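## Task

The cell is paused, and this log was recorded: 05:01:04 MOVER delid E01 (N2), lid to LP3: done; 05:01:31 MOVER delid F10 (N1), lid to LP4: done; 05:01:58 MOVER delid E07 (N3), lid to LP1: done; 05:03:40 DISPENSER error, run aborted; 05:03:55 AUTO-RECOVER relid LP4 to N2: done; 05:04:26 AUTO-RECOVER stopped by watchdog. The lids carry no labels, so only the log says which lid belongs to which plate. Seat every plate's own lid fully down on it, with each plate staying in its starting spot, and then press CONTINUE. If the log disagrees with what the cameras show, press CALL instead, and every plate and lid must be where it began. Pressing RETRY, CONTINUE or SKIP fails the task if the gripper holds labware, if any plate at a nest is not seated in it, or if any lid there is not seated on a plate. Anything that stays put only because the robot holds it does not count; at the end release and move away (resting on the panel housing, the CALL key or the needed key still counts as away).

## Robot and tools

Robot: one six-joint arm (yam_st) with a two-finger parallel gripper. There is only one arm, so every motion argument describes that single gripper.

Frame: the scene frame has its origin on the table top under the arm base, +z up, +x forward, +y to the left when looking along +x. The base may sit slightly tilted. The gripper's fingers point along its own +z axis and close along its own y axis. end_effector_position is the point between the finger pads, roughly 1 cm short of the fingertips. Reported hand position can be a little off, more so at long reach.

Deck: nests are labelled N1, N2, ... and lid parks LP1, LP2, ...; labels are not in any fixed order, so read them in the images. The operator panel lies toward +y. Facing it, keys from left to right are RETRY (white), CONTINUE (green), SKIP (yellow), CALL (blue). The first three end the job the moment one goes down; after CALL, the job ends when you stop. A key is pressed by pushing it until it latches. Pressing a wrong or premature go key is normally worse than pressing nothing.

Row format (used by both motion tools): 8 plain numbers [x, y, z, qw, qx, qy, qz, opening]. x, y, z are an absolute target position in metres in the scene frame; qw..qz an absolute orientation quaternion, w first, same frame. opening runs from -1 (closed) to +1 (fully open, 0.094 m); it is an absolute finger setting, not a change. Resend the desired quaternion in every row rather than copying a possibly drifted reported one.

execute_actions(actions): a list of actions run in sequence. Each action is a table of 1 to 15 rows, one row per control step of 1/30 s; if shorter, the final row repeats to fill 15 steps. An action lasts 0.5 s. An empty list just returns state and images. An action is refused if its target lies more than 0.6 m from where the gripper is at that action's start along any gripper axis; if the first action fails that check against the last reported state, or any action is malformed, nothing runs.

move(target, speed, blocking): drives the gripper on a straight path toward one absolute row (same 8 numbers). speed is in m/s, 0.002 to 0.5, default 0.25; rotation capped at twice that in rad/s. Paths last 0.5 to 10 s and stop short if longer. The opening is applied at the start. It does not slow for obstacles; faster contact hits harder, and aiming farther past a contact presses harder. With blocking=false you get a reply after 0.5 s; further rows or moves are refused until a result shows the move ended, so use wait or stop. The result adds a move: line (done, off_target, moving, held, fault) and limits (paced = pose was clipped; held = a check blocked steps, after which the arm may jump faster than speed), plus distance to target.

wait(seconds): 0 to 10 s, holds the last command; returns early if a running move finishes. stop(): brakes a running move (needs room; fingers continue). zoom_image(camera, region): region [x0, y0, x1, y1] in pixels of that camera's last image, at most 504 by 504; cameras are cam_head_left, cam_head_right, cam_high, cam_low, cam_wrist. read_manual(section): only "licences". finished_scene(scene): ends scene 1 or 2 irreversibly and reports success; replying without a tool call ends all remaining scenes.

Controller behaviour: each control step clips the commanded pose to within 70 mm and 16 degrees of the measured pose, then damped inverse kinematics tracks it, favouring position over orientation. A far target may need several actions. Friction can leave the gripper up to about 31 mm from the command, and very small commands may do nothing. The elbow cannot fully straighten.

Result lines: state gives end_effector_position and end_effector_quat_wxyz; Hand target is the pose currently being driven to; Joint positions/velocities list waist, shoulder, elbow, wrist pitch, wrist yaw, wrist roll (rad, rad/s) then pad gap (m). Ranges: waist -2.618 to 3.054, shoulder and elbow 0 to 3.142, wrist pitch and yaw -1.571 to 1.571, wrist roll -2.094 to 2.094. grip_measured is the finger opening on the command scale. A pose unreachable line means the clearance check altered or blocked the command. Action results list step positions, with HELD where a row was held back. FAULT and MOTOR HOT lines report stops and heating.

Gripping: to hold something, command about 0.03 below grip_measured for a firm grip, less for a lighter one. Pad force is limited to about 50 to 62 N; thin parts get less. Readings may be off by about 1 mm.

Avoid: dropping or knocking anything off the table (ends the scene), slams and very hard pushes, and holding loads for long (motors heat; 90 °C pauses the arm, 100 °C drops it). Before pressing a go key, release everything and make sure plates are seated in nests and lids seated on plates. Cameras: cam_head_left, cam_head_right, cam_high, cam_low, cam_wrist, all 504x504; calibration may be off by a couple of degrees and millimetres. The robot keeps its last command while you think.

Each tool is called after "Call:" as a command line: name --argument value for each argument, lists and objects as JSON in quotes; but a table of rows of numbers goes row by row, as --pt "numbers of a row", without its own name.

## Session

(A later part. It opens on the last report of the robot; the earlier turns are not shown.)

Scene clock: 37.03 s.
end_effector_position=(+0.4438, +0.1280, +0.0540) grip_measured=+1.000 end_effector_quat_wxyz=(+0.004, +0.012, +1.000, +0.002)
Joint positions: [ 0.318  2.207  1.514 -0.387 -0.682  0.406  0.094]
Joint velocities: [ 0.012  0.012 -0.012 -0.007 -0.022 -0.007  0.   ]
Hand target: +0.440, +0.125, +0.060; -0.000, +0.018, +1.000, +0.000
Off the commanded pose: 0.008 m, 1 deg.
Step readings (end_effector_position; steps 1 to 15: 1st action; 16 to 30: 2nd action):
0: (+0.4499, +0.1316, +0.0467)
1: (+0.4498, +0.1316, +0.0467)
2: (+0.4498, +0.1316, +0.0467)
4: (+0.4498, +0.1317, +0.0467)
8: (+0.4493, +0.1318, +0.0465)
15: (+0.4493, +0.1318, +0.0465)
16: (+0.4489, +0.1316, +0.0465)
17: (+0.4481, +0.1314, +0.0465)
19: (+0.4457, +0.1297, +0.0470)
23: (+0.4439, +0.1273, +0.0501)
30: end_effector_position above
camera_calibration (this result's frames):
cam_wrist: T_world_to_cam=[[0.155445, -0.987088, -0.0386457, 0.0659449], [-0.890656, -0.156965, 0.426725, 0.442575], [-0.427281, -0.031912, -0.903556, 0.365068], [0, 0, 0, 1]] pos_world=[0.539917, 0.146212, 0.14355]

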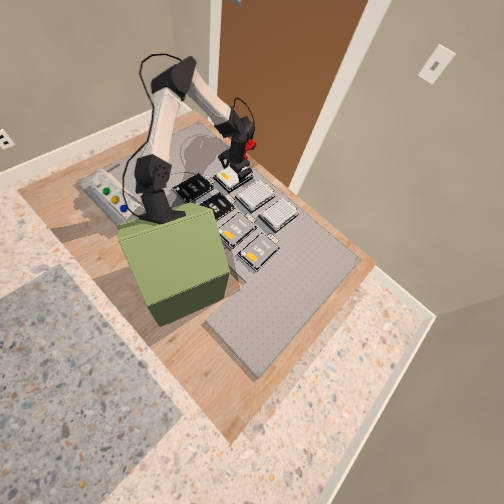

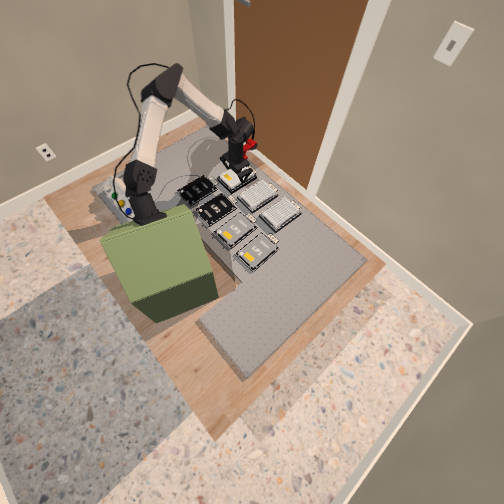

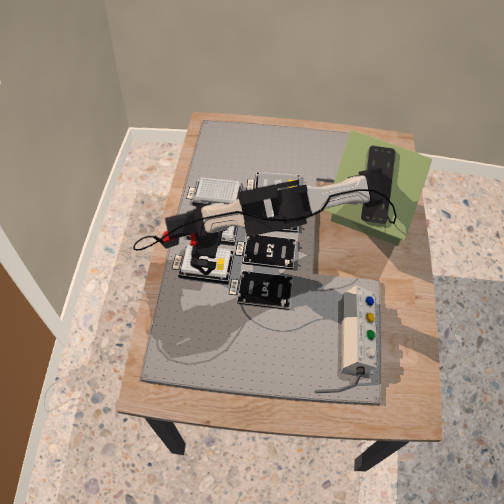

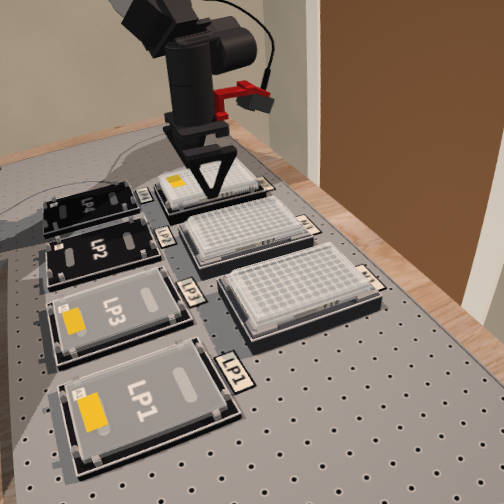

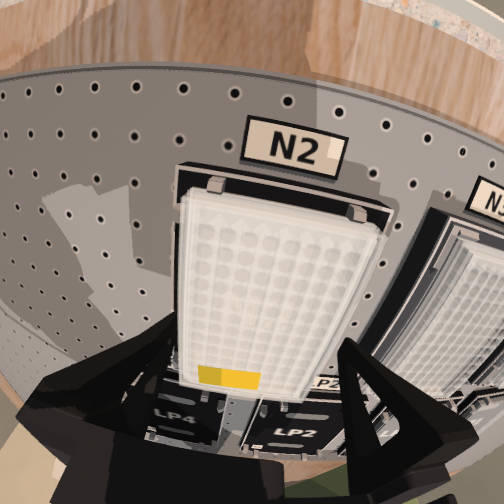

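Call:
execute_actions --actions '[[[0.442,0.127,0.062,0,0.0175,0.9998,0,1],[0.442,0.128,0.064,0,0.0175,0.9998,0,1],[0.442,0.128,0.065,0,0.0175,0.9998,0,1]]]'

Scene clock: 39.13 s.
end_effector_position=(+0.4399, +0.1266, +0.0540) grip_measured=+1.000 end_effector_quat_wxyz=(-0.003, +0.016, +1.000, -0.001)
Joint positions: [ 0.318  2.207  1.514 -0.407 -0.683  0.401  0.094]
Joint velocities: [-0.007  0.017  0.002  0.037 -0.022 -0.007  0.   ]
Hand target: +0.442, +0.128, +0.065; +0.000, +0.017, +1.000, +0.000
Off the commanded pose: 0.011 m, 0 deg.
Step readings (end_effector_position):
0: (+0.4427, +0.1276, +0.0540)
1: (+0.4424, +0.1275, +0.0540)
2: (+0.4419, +0.1273, +0.0540)
4: (+0.4406, +0.1268, +0.0540)
8: (+0.4399, +0.1266, +0.0540)
15: end_effector_position above
camera_calibration (this result's frames):
cam_wrist: T_world_to_cam=[[0.14746, -0.988427, -0.0356181, 0.0686333], [-0.885532, -0.147978, 0.440381, 0.43479], [-0.440555, -0.0333974, -0.897104, 0.369051], [0, 0, 0, 1]] pos_world=[0.537487, 0.144504, 0.142048]

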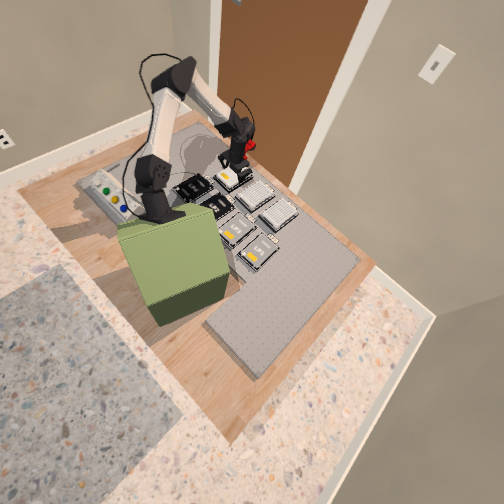

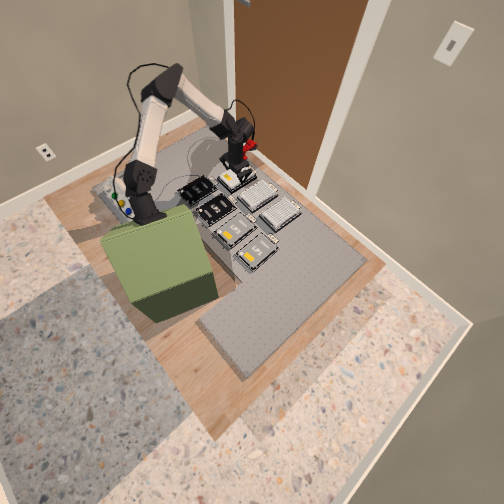

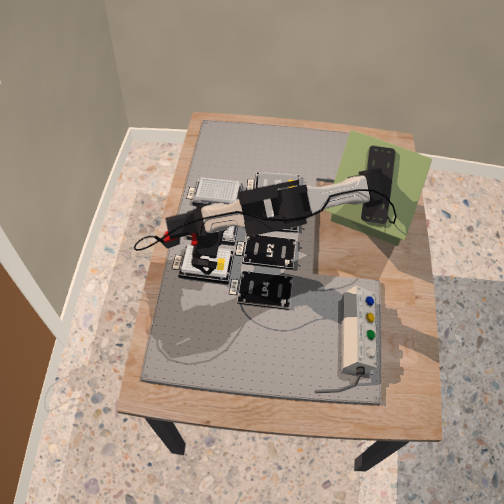

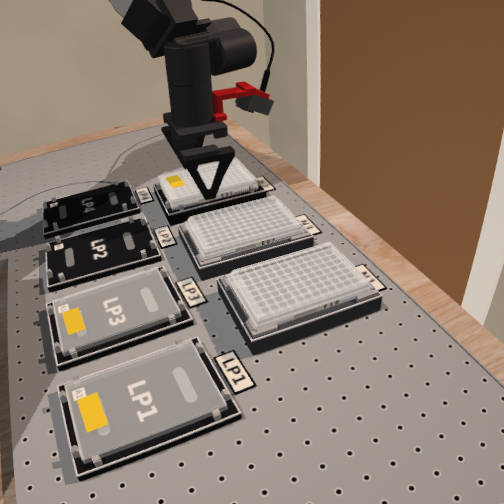

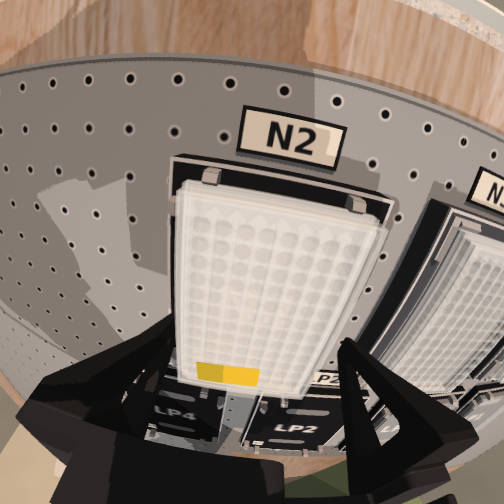

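Call:
move --target '[0.441, 0.126, 0.11, 0, 0.0175, 0.9998, 0, 1]' --speed 0.15

Call:
move --target '[0.441, 0.1255, 0.062, 0, 0.0175, 0.9998, 0, 1]' --speed 0.08

Call:
move --target '[0.441, 0.125, 0.0455, 0, 0.0175, 0.9998, 0, 1]' --speed 0.05

Call:
zoom_image --camera "cam_low" --region '[150, 150, 280, 240]'

Scene clock: 40.70 s.
end_effector_position=(+0.4462, +0.1273, +0.1084) grip_measured=+1.000 end_effector_quat_wxyz=(+0.007, +0.014, +1.000, -0.001)
Joint positions: [ 0.237  2.101  1.514 -0.55  -0.711  0.316  0.094]
Joint velocities: [ 0.017  0.012 -0.007 -0.066  0.007 -0.037  0.   ]
Hand target: +0.441, +0.126, +0.110; -0.000, +0.018, +1.000, +0.000
Off the commanded pose: 0.006 m, 1 deg.
move: done
camera_calibration (this result's frames):
cam_wrist: T_world_to_cam=[[0.15312, -0.987701, -0.0316248, 0.06731], [-0.893473, -0.152043, 0.422597, 0.422519], [-0.422208, -0.0364521, -0.905766, 0.413747], [0, 0, 0, 1]] pos_world=[0.541891, 0.145805, 0.198331]

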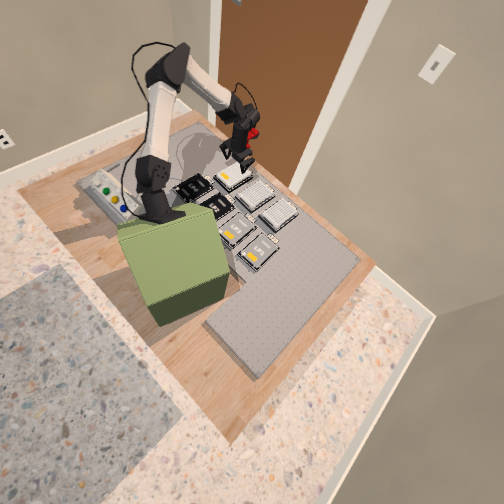

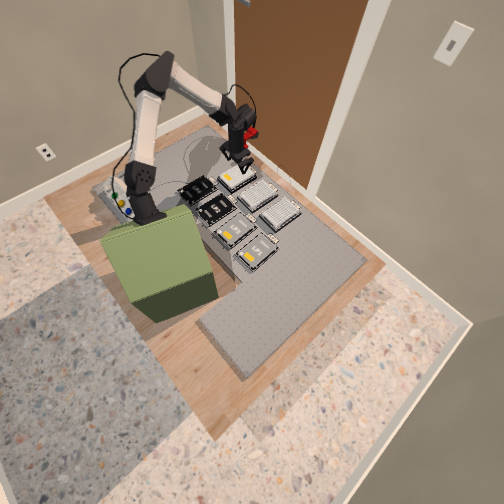

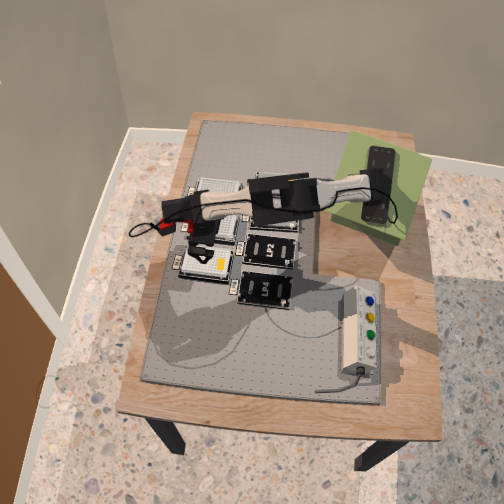

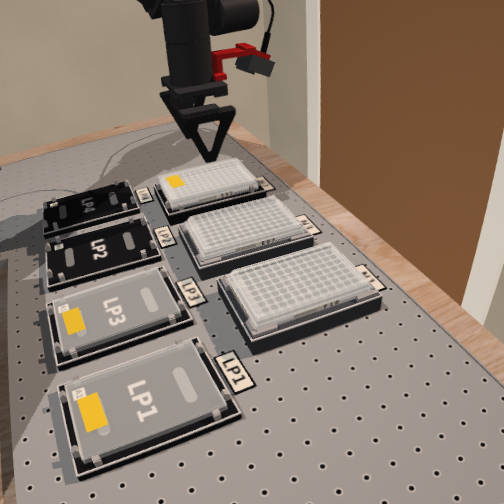

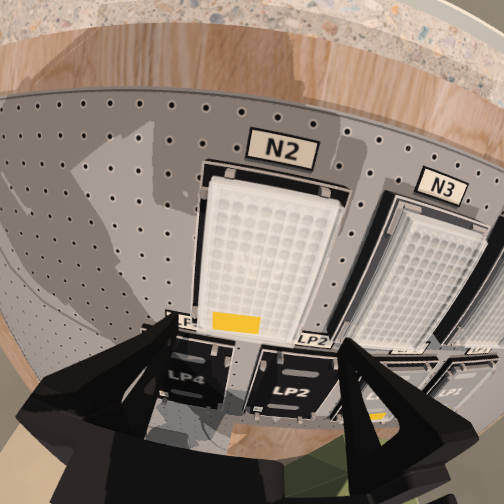

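Scene clock: 41.77 s.
end_effector_position=(+0.4466, +0.1290, +0.0713) grip_measured=+1.000 end_effector_quat_wxyz=(+0.007, +0.014, +1.000, +0.004)
Joint positions: [ 0.293  2.173  1.514 -0.431 -0.695  0.386  0.094]
Joint velocities: [ 0.007  0.007 -0.017  0.007 -0.037 -0.066  0.   ]
Hand target: +0.441, +0.125, +0.062; -0.000, +0.017, +1.000, -0.000
Off the commanded pose: 0.011 m, 1 deg.
move: off_target
camera_calibration (this result's frames):
cam_wrist: T_world_to_cam=[[0.152565, -0.987437, -0.0411404, 0.0686907], [-0.893634, -0.15561, 0.420955, 0.439432], [-0.422069, -0.0274585, -0.906148, 0.379224], [0, 0, 0, 1]] pos_world=[0.54227, 0.146621, 0.161478]

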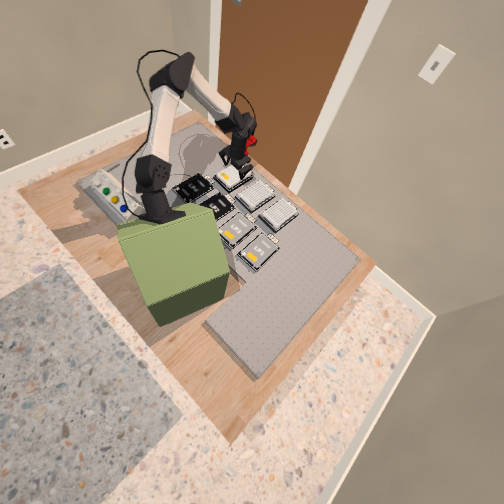

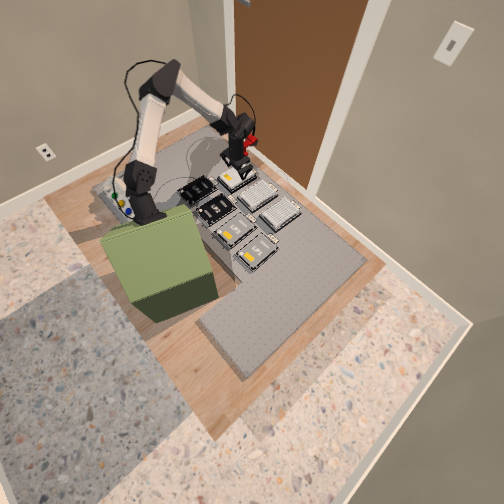

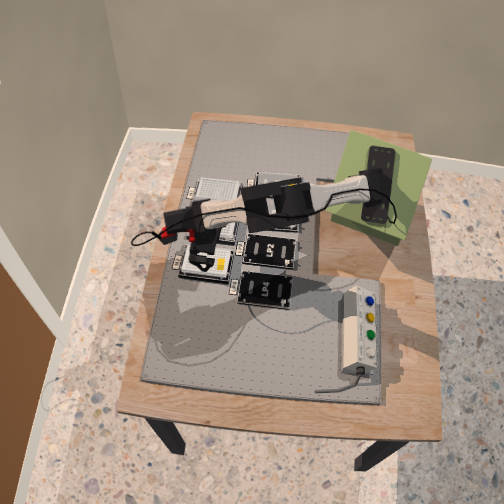

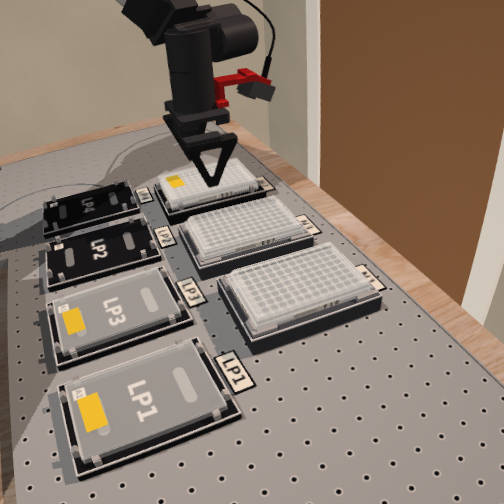

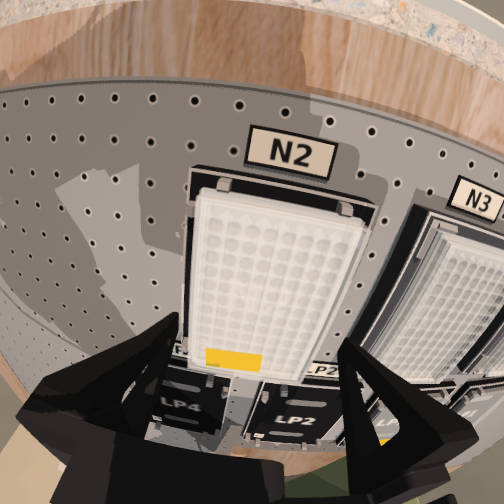

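Scene clock: 42.63 s.
end_effector_position=(+0.4443, +0.1266, +0.0544) grip_measured=+1.000 end_effector_quat_wxyz=(+0.004, +0.017, +1.000, +0.003)
Joint positions: [ 0.315  2.209  1.514 -0.386 -0.685  0.412  0.094]
Joint velocities: [-0.002  0.012  0.007 -0.037 -0.037  0.081  0.   ]
Hand target: +0.441, +0.125, +0.046; +0.000, +0.018, +1.000, -0.000
Off the commanded pose: 0.010 m, 1 deg.
move: done
camera_calibration (this result's frames):
cam_wrist: T_world_to_cam=[[0.146788, -0.98836, -0.0399843, 0.0686057], [-0.892225, -0.149746, 0.42604, 0.442427], [-0.427068, -0.0268626, -0.90382, 0.364841], [0, 0, 0, 1]] pos_world=[0.540486, 0.143859, 0.144003]

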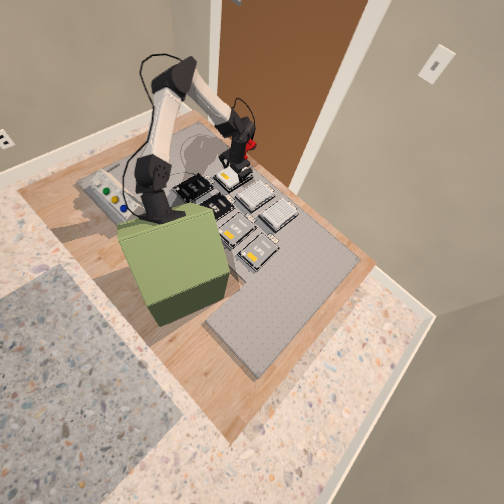

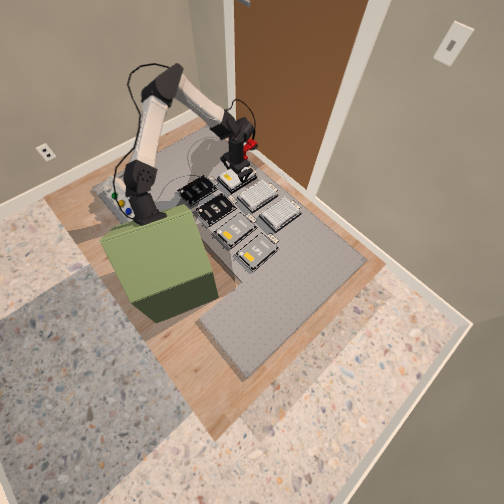

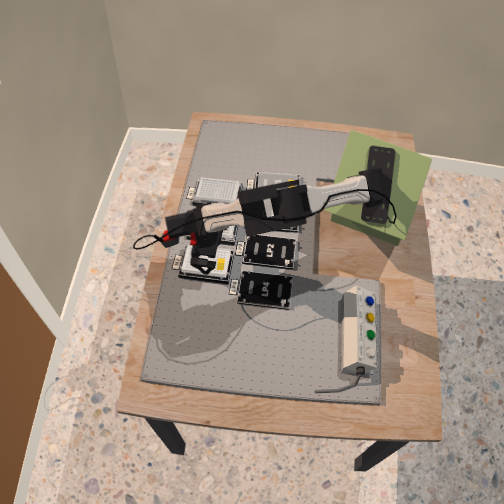

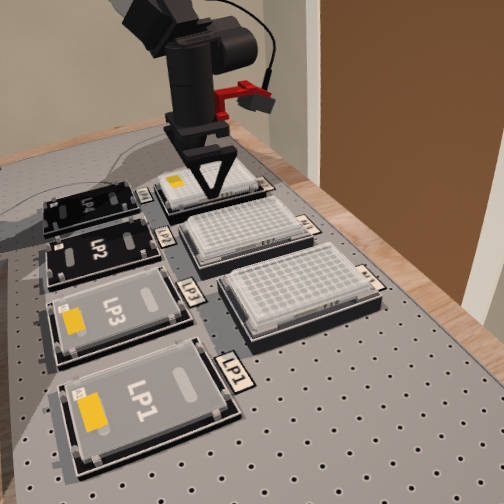

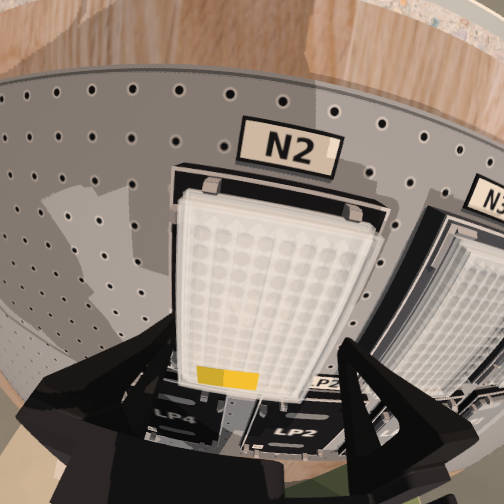

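Region (150, 150, 280, 240) of cam_low's 504x504 image, scaled by 3.877, with more detail than that image has; it fills the top 349 rows of this view, and the rest is white.

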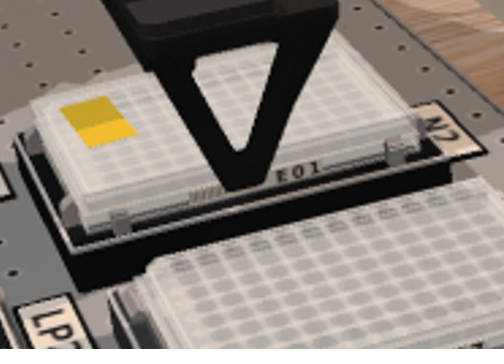

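Call:
move --target '[0.446, 0.128, 0.09, 0, 0.0175, 0.9998, 0, 1]' --speed 0.12

Call:
move --target '[0.446, 0.128, 0.048, 0, 0.0175, 0.9998, 0, 1]' --speed 0.06

Call:
zoom_image --camera "cam_low" --region '[150, 150, 280, 240]'

Scene clock: 44.73 s.
end_effector_position=(+0.4409, +0.1229, +0.0829) grip_measured=+1.000 end_effector_quat_wxyz=(-0.004, +0.022, +1.000, -0.004)
Joint positions: [ 0.271  2.155  1.514 -0.501 -0.698  0.354  0.094]
Joint velocities: [-0.012 -0.002 -0.002 -0.051 -0.095 -0.037  0.   ]
Hand target: +0.446, +0.128, +0.090; +0.000, +0.017, +1.000, +0.000
Off the commanded pose: 0.010 m, 1 deg.
move: done
camera_calibration (this result's frames):
cam_wrist: T_world_to_cam=[[0.134637, -0.990476, -0.0288062, 0.0711948], [-0.886145, -0.133362, 0.443804, 0.42055], [-0.443419, -0.034226, -0.895661, 0.396557], [0, 0, 0, 1]] pos_world=[0.538923, 0.140175, 0.170589]

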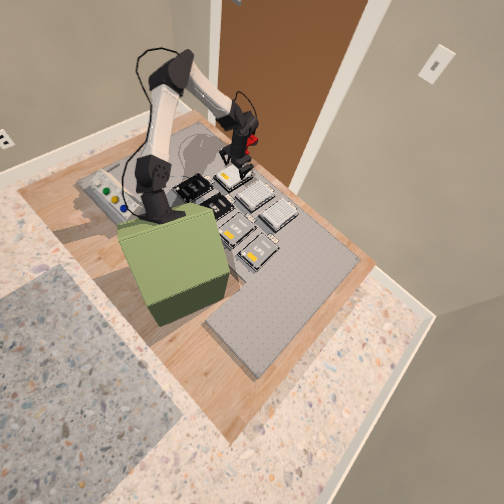

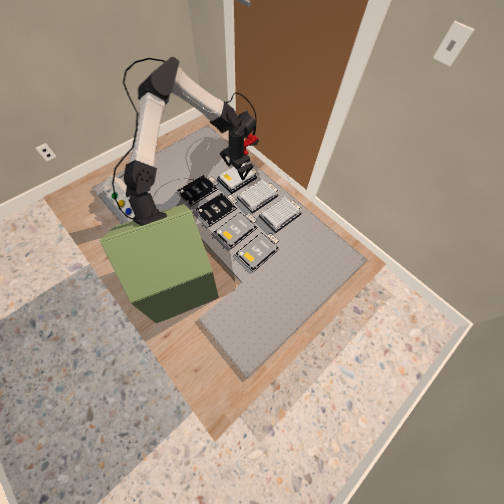

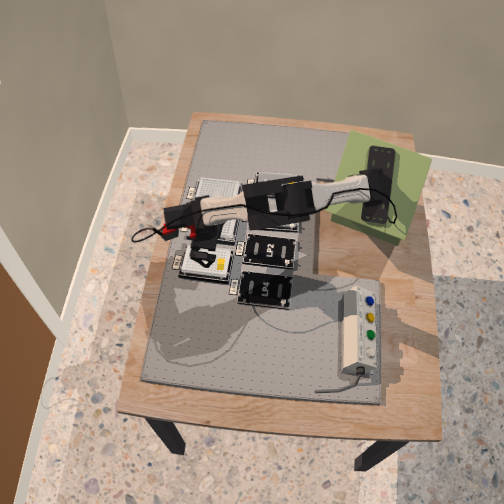

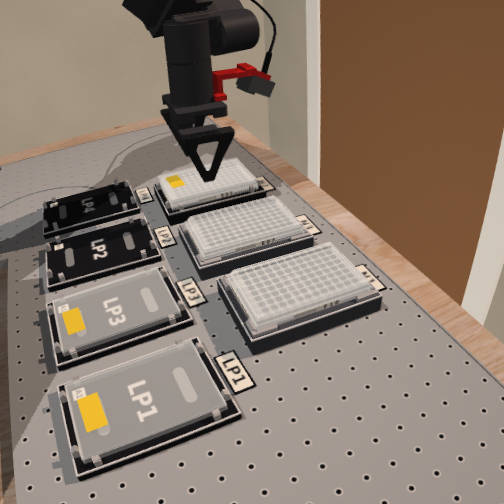

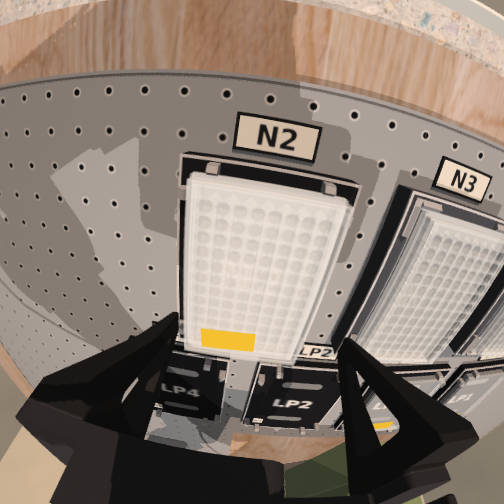

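Scene clock: 45.57 s.
end_effector_position=(+0.4401, +0.1249, +0.0603) grip_measured=+1.000 end_effector_quat_wxyz=(-0.005, +0.026, +1.000, +0.002)
Joint positions: [ 0.304  2.199  1.514 -0.427 -0.696  0.403  0.094]
Joint velocities: [ 0.007 -0.002  0.007 -0.022  0.066 -0.037  0.   ]
Hand target: +0.445, +0.128, +0.048; +0.000, +0.018, +1.000, +0.000
Off the commanded pose: 0.014 m, 1 deg.
move: off_target
camera_calibration (this result's frames):
cam_wrist: T_world_to_cam=[[0.128444, -0.990842, -0.0416429, 0.0761773], [-0.886592, -0.133542, 0.442855, 0.430402], [-0.444361, -0.0199619, -0.895626, 0.374636], [0, 0, 0, 1]] pos_world=[0.53828, 0.140435, 0.1481]

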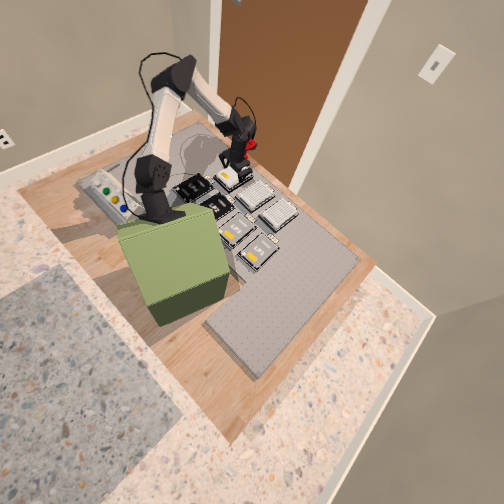

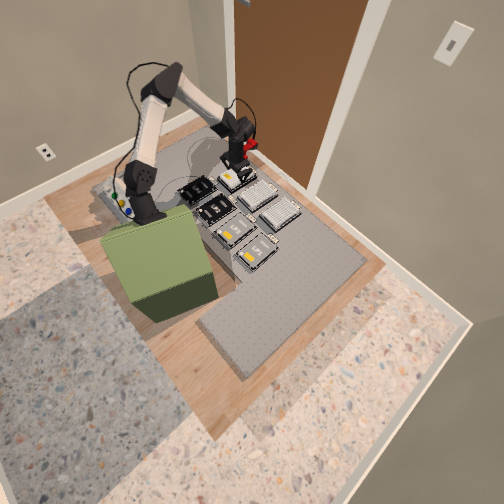

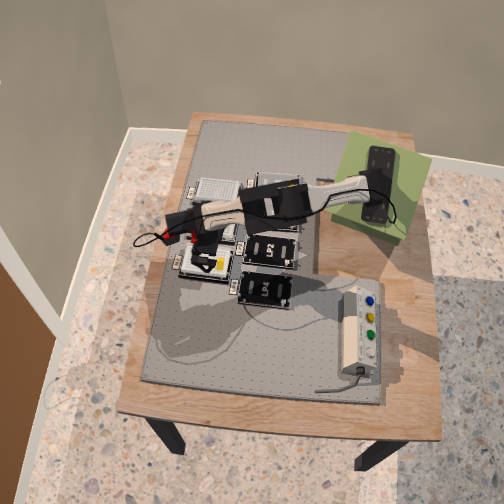

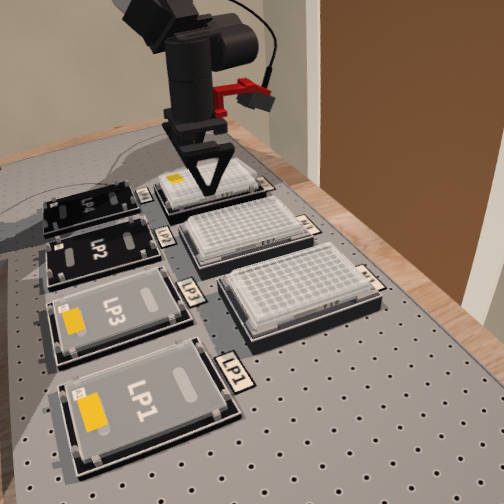

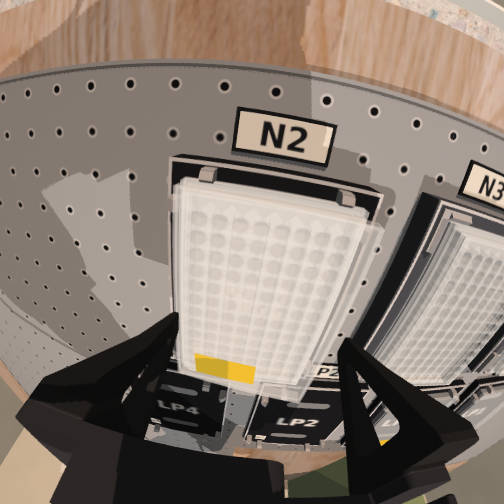

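Region (150, 150, 280, 240) of cam_low's 504x504 image, scaled by 3.877, with more detail than that image has; it fills the top 349 rows of this view, and the rest is white.

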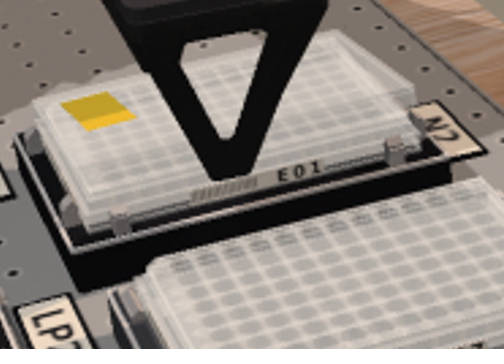

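Call:
move --target '[0.452, 0.133, 0.10, 0, 0.0175, 0.9998, 0, 1]' --speed 0.1

Call:
zoom_image --camera "cam_low" --region '[150, 150, 280, 240]'

Scene clock: 47.00 s.
end_effector_position=(+0.4441, +0.1268, +0.0918) grip_measured=+1.000 end_effector_quat_wxyz=(-0.008, +0.025, +1.000, -0.005)
Joint positions: [ 0.262  2.148  1.547 -0.557 -0.702  0.343  0.094]
Joint velocities: [-0.017 -0.002  0.017  0.037  0.051 -0.081  0.   ]
Hand target: +0.452, +0.133, +0.100; +0.000, +0.018, +1.000, +0.000
Off the commanded pose: 0.013 m, 1 deg.
move: off_target
camera_calibration (this result's frames):
cam_wrist: T_world_to_cam=[[0.130314, -0.991059, -0.0286383, 0.0768756], [-0.883799, -0.129204, 0.449672, 0.417881], [-0.449352, -0.0332879, -0.892735, 0.408264], [0, 0, 0, 1]] pos_world=[0.542759, 0.143771, 0.178763]

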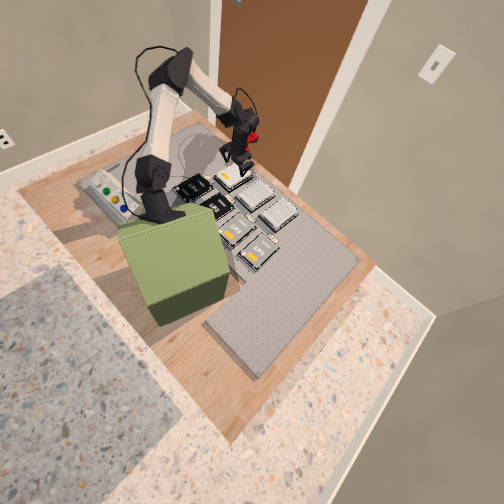

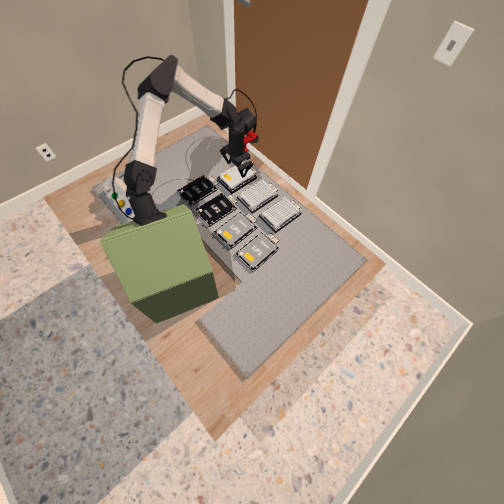

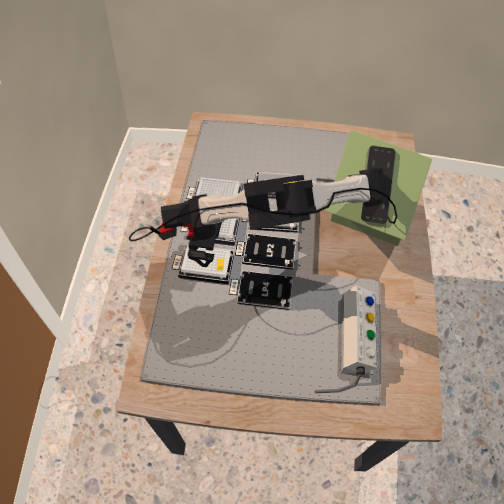

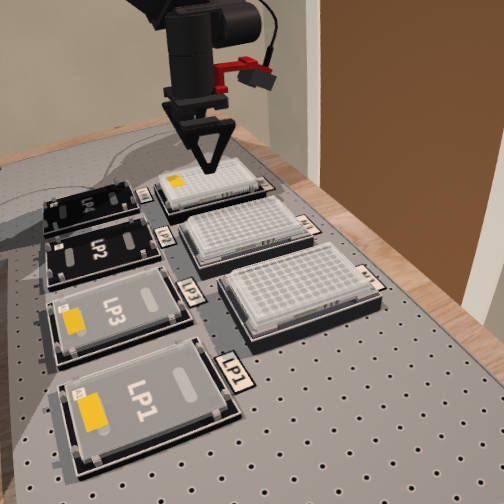

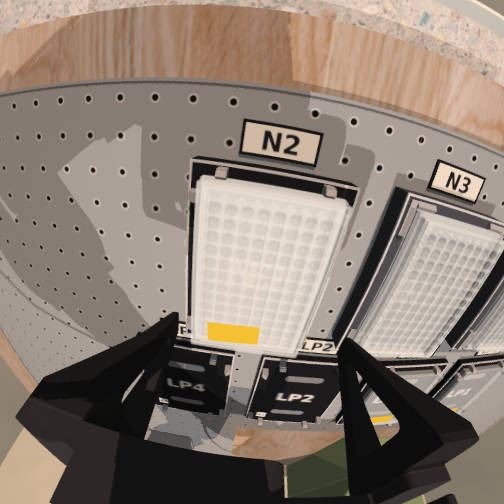

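Region (150, 150, 280, 240) of cam_low's 504x504 image, scaled by 3.877, with more detail than that image has; it fills the top 349 rows of this view, and the rest is white.

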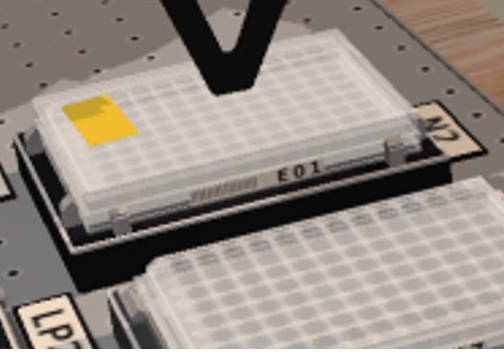

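Call:
move --target '[0.441, 0.125, 0.064, 0, 0.0175, 0.9998, 0, 1]' --speed 0.08

Scene clock: 48.50 s.
end_effector_position=(+0.4524, +0.1330, +0.0764) grip_measured=+1.000 end_effector_quat_wxyz=(+0.013, +0.008, +1.000, +0.006)
Joint positions: [ 0.289  2.167  1.529 -0.438 -0.697  0.381  0.094]
Joint velocities: [ 0.002 -0.012 -0.002 -0.037 -0.081  0.007  0.   ]
Hand target: +0.441, +0.125, +0.064; +0.000, +0.017, +1.000, -0.000
Off the commanded pose: 0.019 m, 2 deg.
move: off_target
camera_calibration (this result's frames):
cam_wrist: T_world_to_cam=[[0.164329, -0.985461, -0.04317, 0.0664647], [-0.897145, -0.167508, 0.408744, 0.447203], [-0.410032, -0.0284386, -0.911627, 0.38146], [0, 0, 0, 1]] pos_world=[0.546695, 0.151256, 0.167827]

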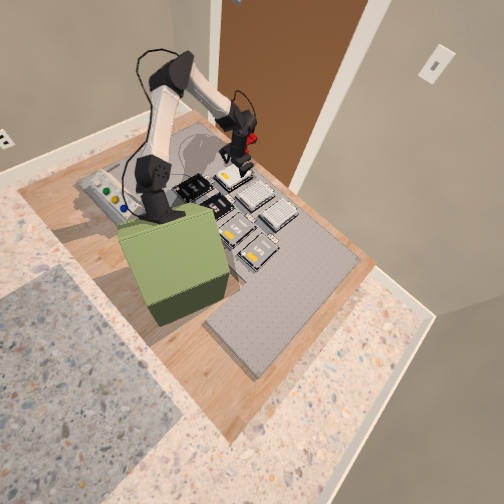

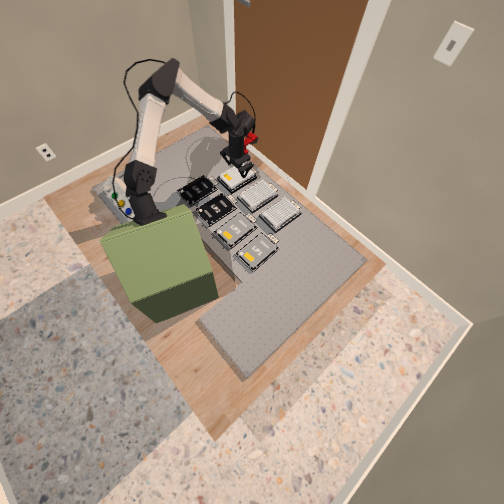

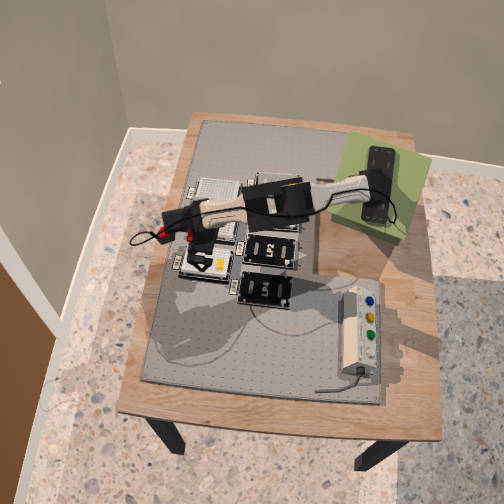

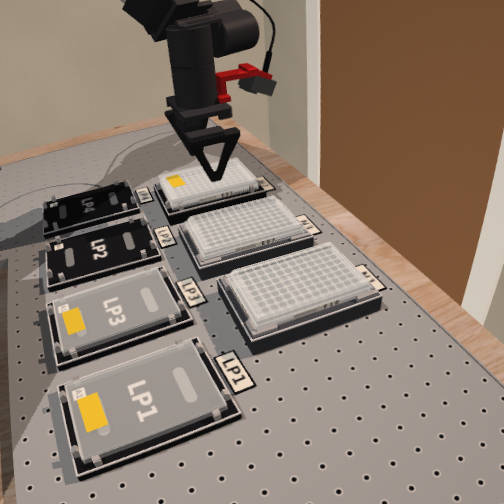

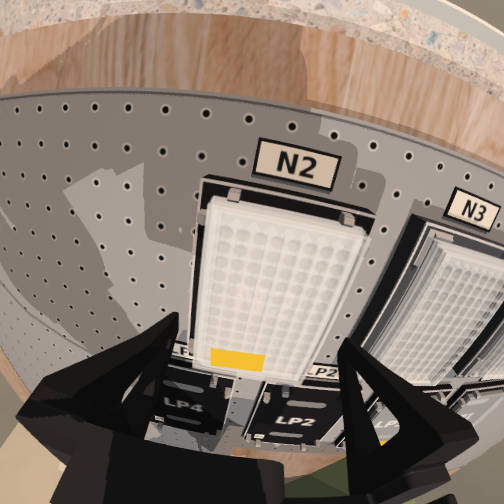

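Model works. Final descent.

Call:
move --target '[0.441, 0.1245, 0.046, 0, 0.0175, 0.9998, 0, 1]' --speed 0.05

Call:
zoom_image --camera "cam_low" --region '[150, 150, 280, 240]'

Scene clock: 49.73 s.
end_effector_position=(+0.4500, +0.1302, +0.0573) grip_measured=+1.000 end_effector_quat_wxyz=(+0.010, +0.011, +1.000, +0.005)
Joint positions: [ 0.313  2.208  1.529 -0.388 -0.686  0.41   0.094]
Joint velocities: [-0.017 -0.007 -0.002 -0.022 -0.022 -0.066  0.   ]
Hand target: +0.441, +0.125, +0.046; -0.000, +0.017, +1.000, -0.000
Off the commanded pose: 0.015 m, 1 deg.
move: off_target
camera_calibration (this result's frames):
cam_wrist: T_world_to_cam=[[0.157779, -0.986555, -0.042607, 0.0663646], [-0.89565, -0.161144, 0.414541, 0.45051], [-0.415833, -0.0272449, -0.909033, 0.365286], [0, 0, 0, 1]] pos_world=[0.544926, 0.148021, 0.14813]

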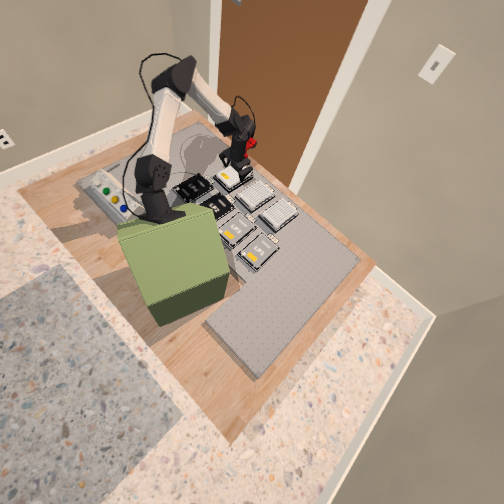

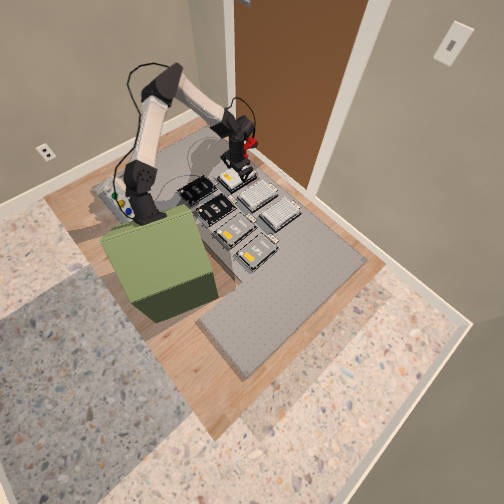

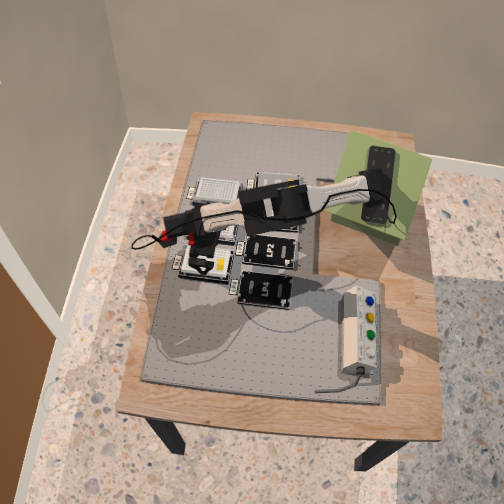

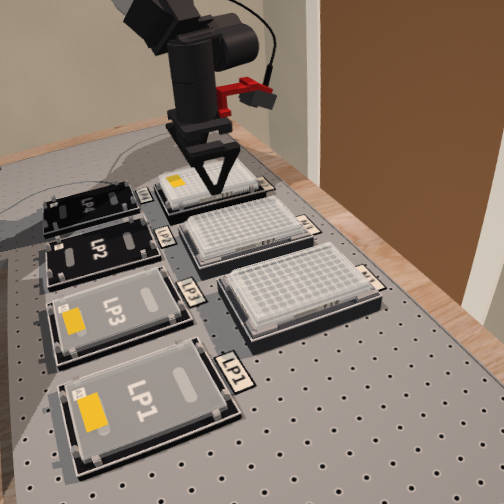

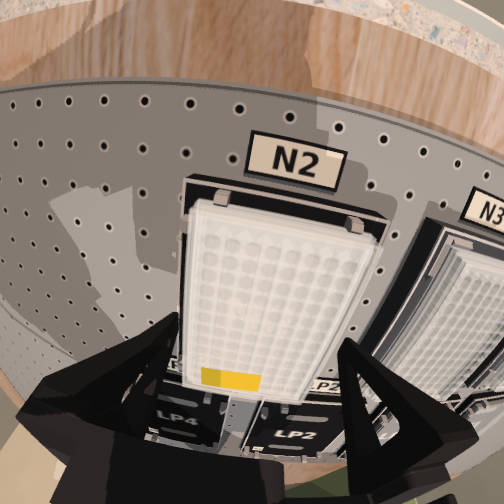

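Region (150, 150, 280, 240) of cam_low's 504x504 image, scaled by 3.877, with more detail than that image has; it fills the top 349 rows of this view, and the rest is white.

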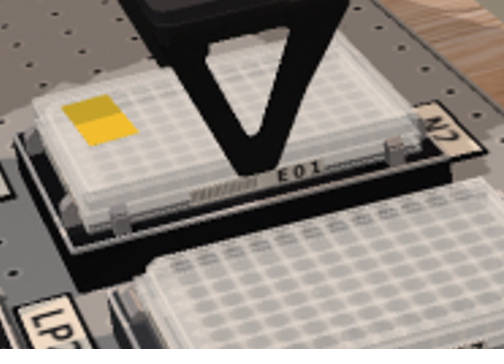

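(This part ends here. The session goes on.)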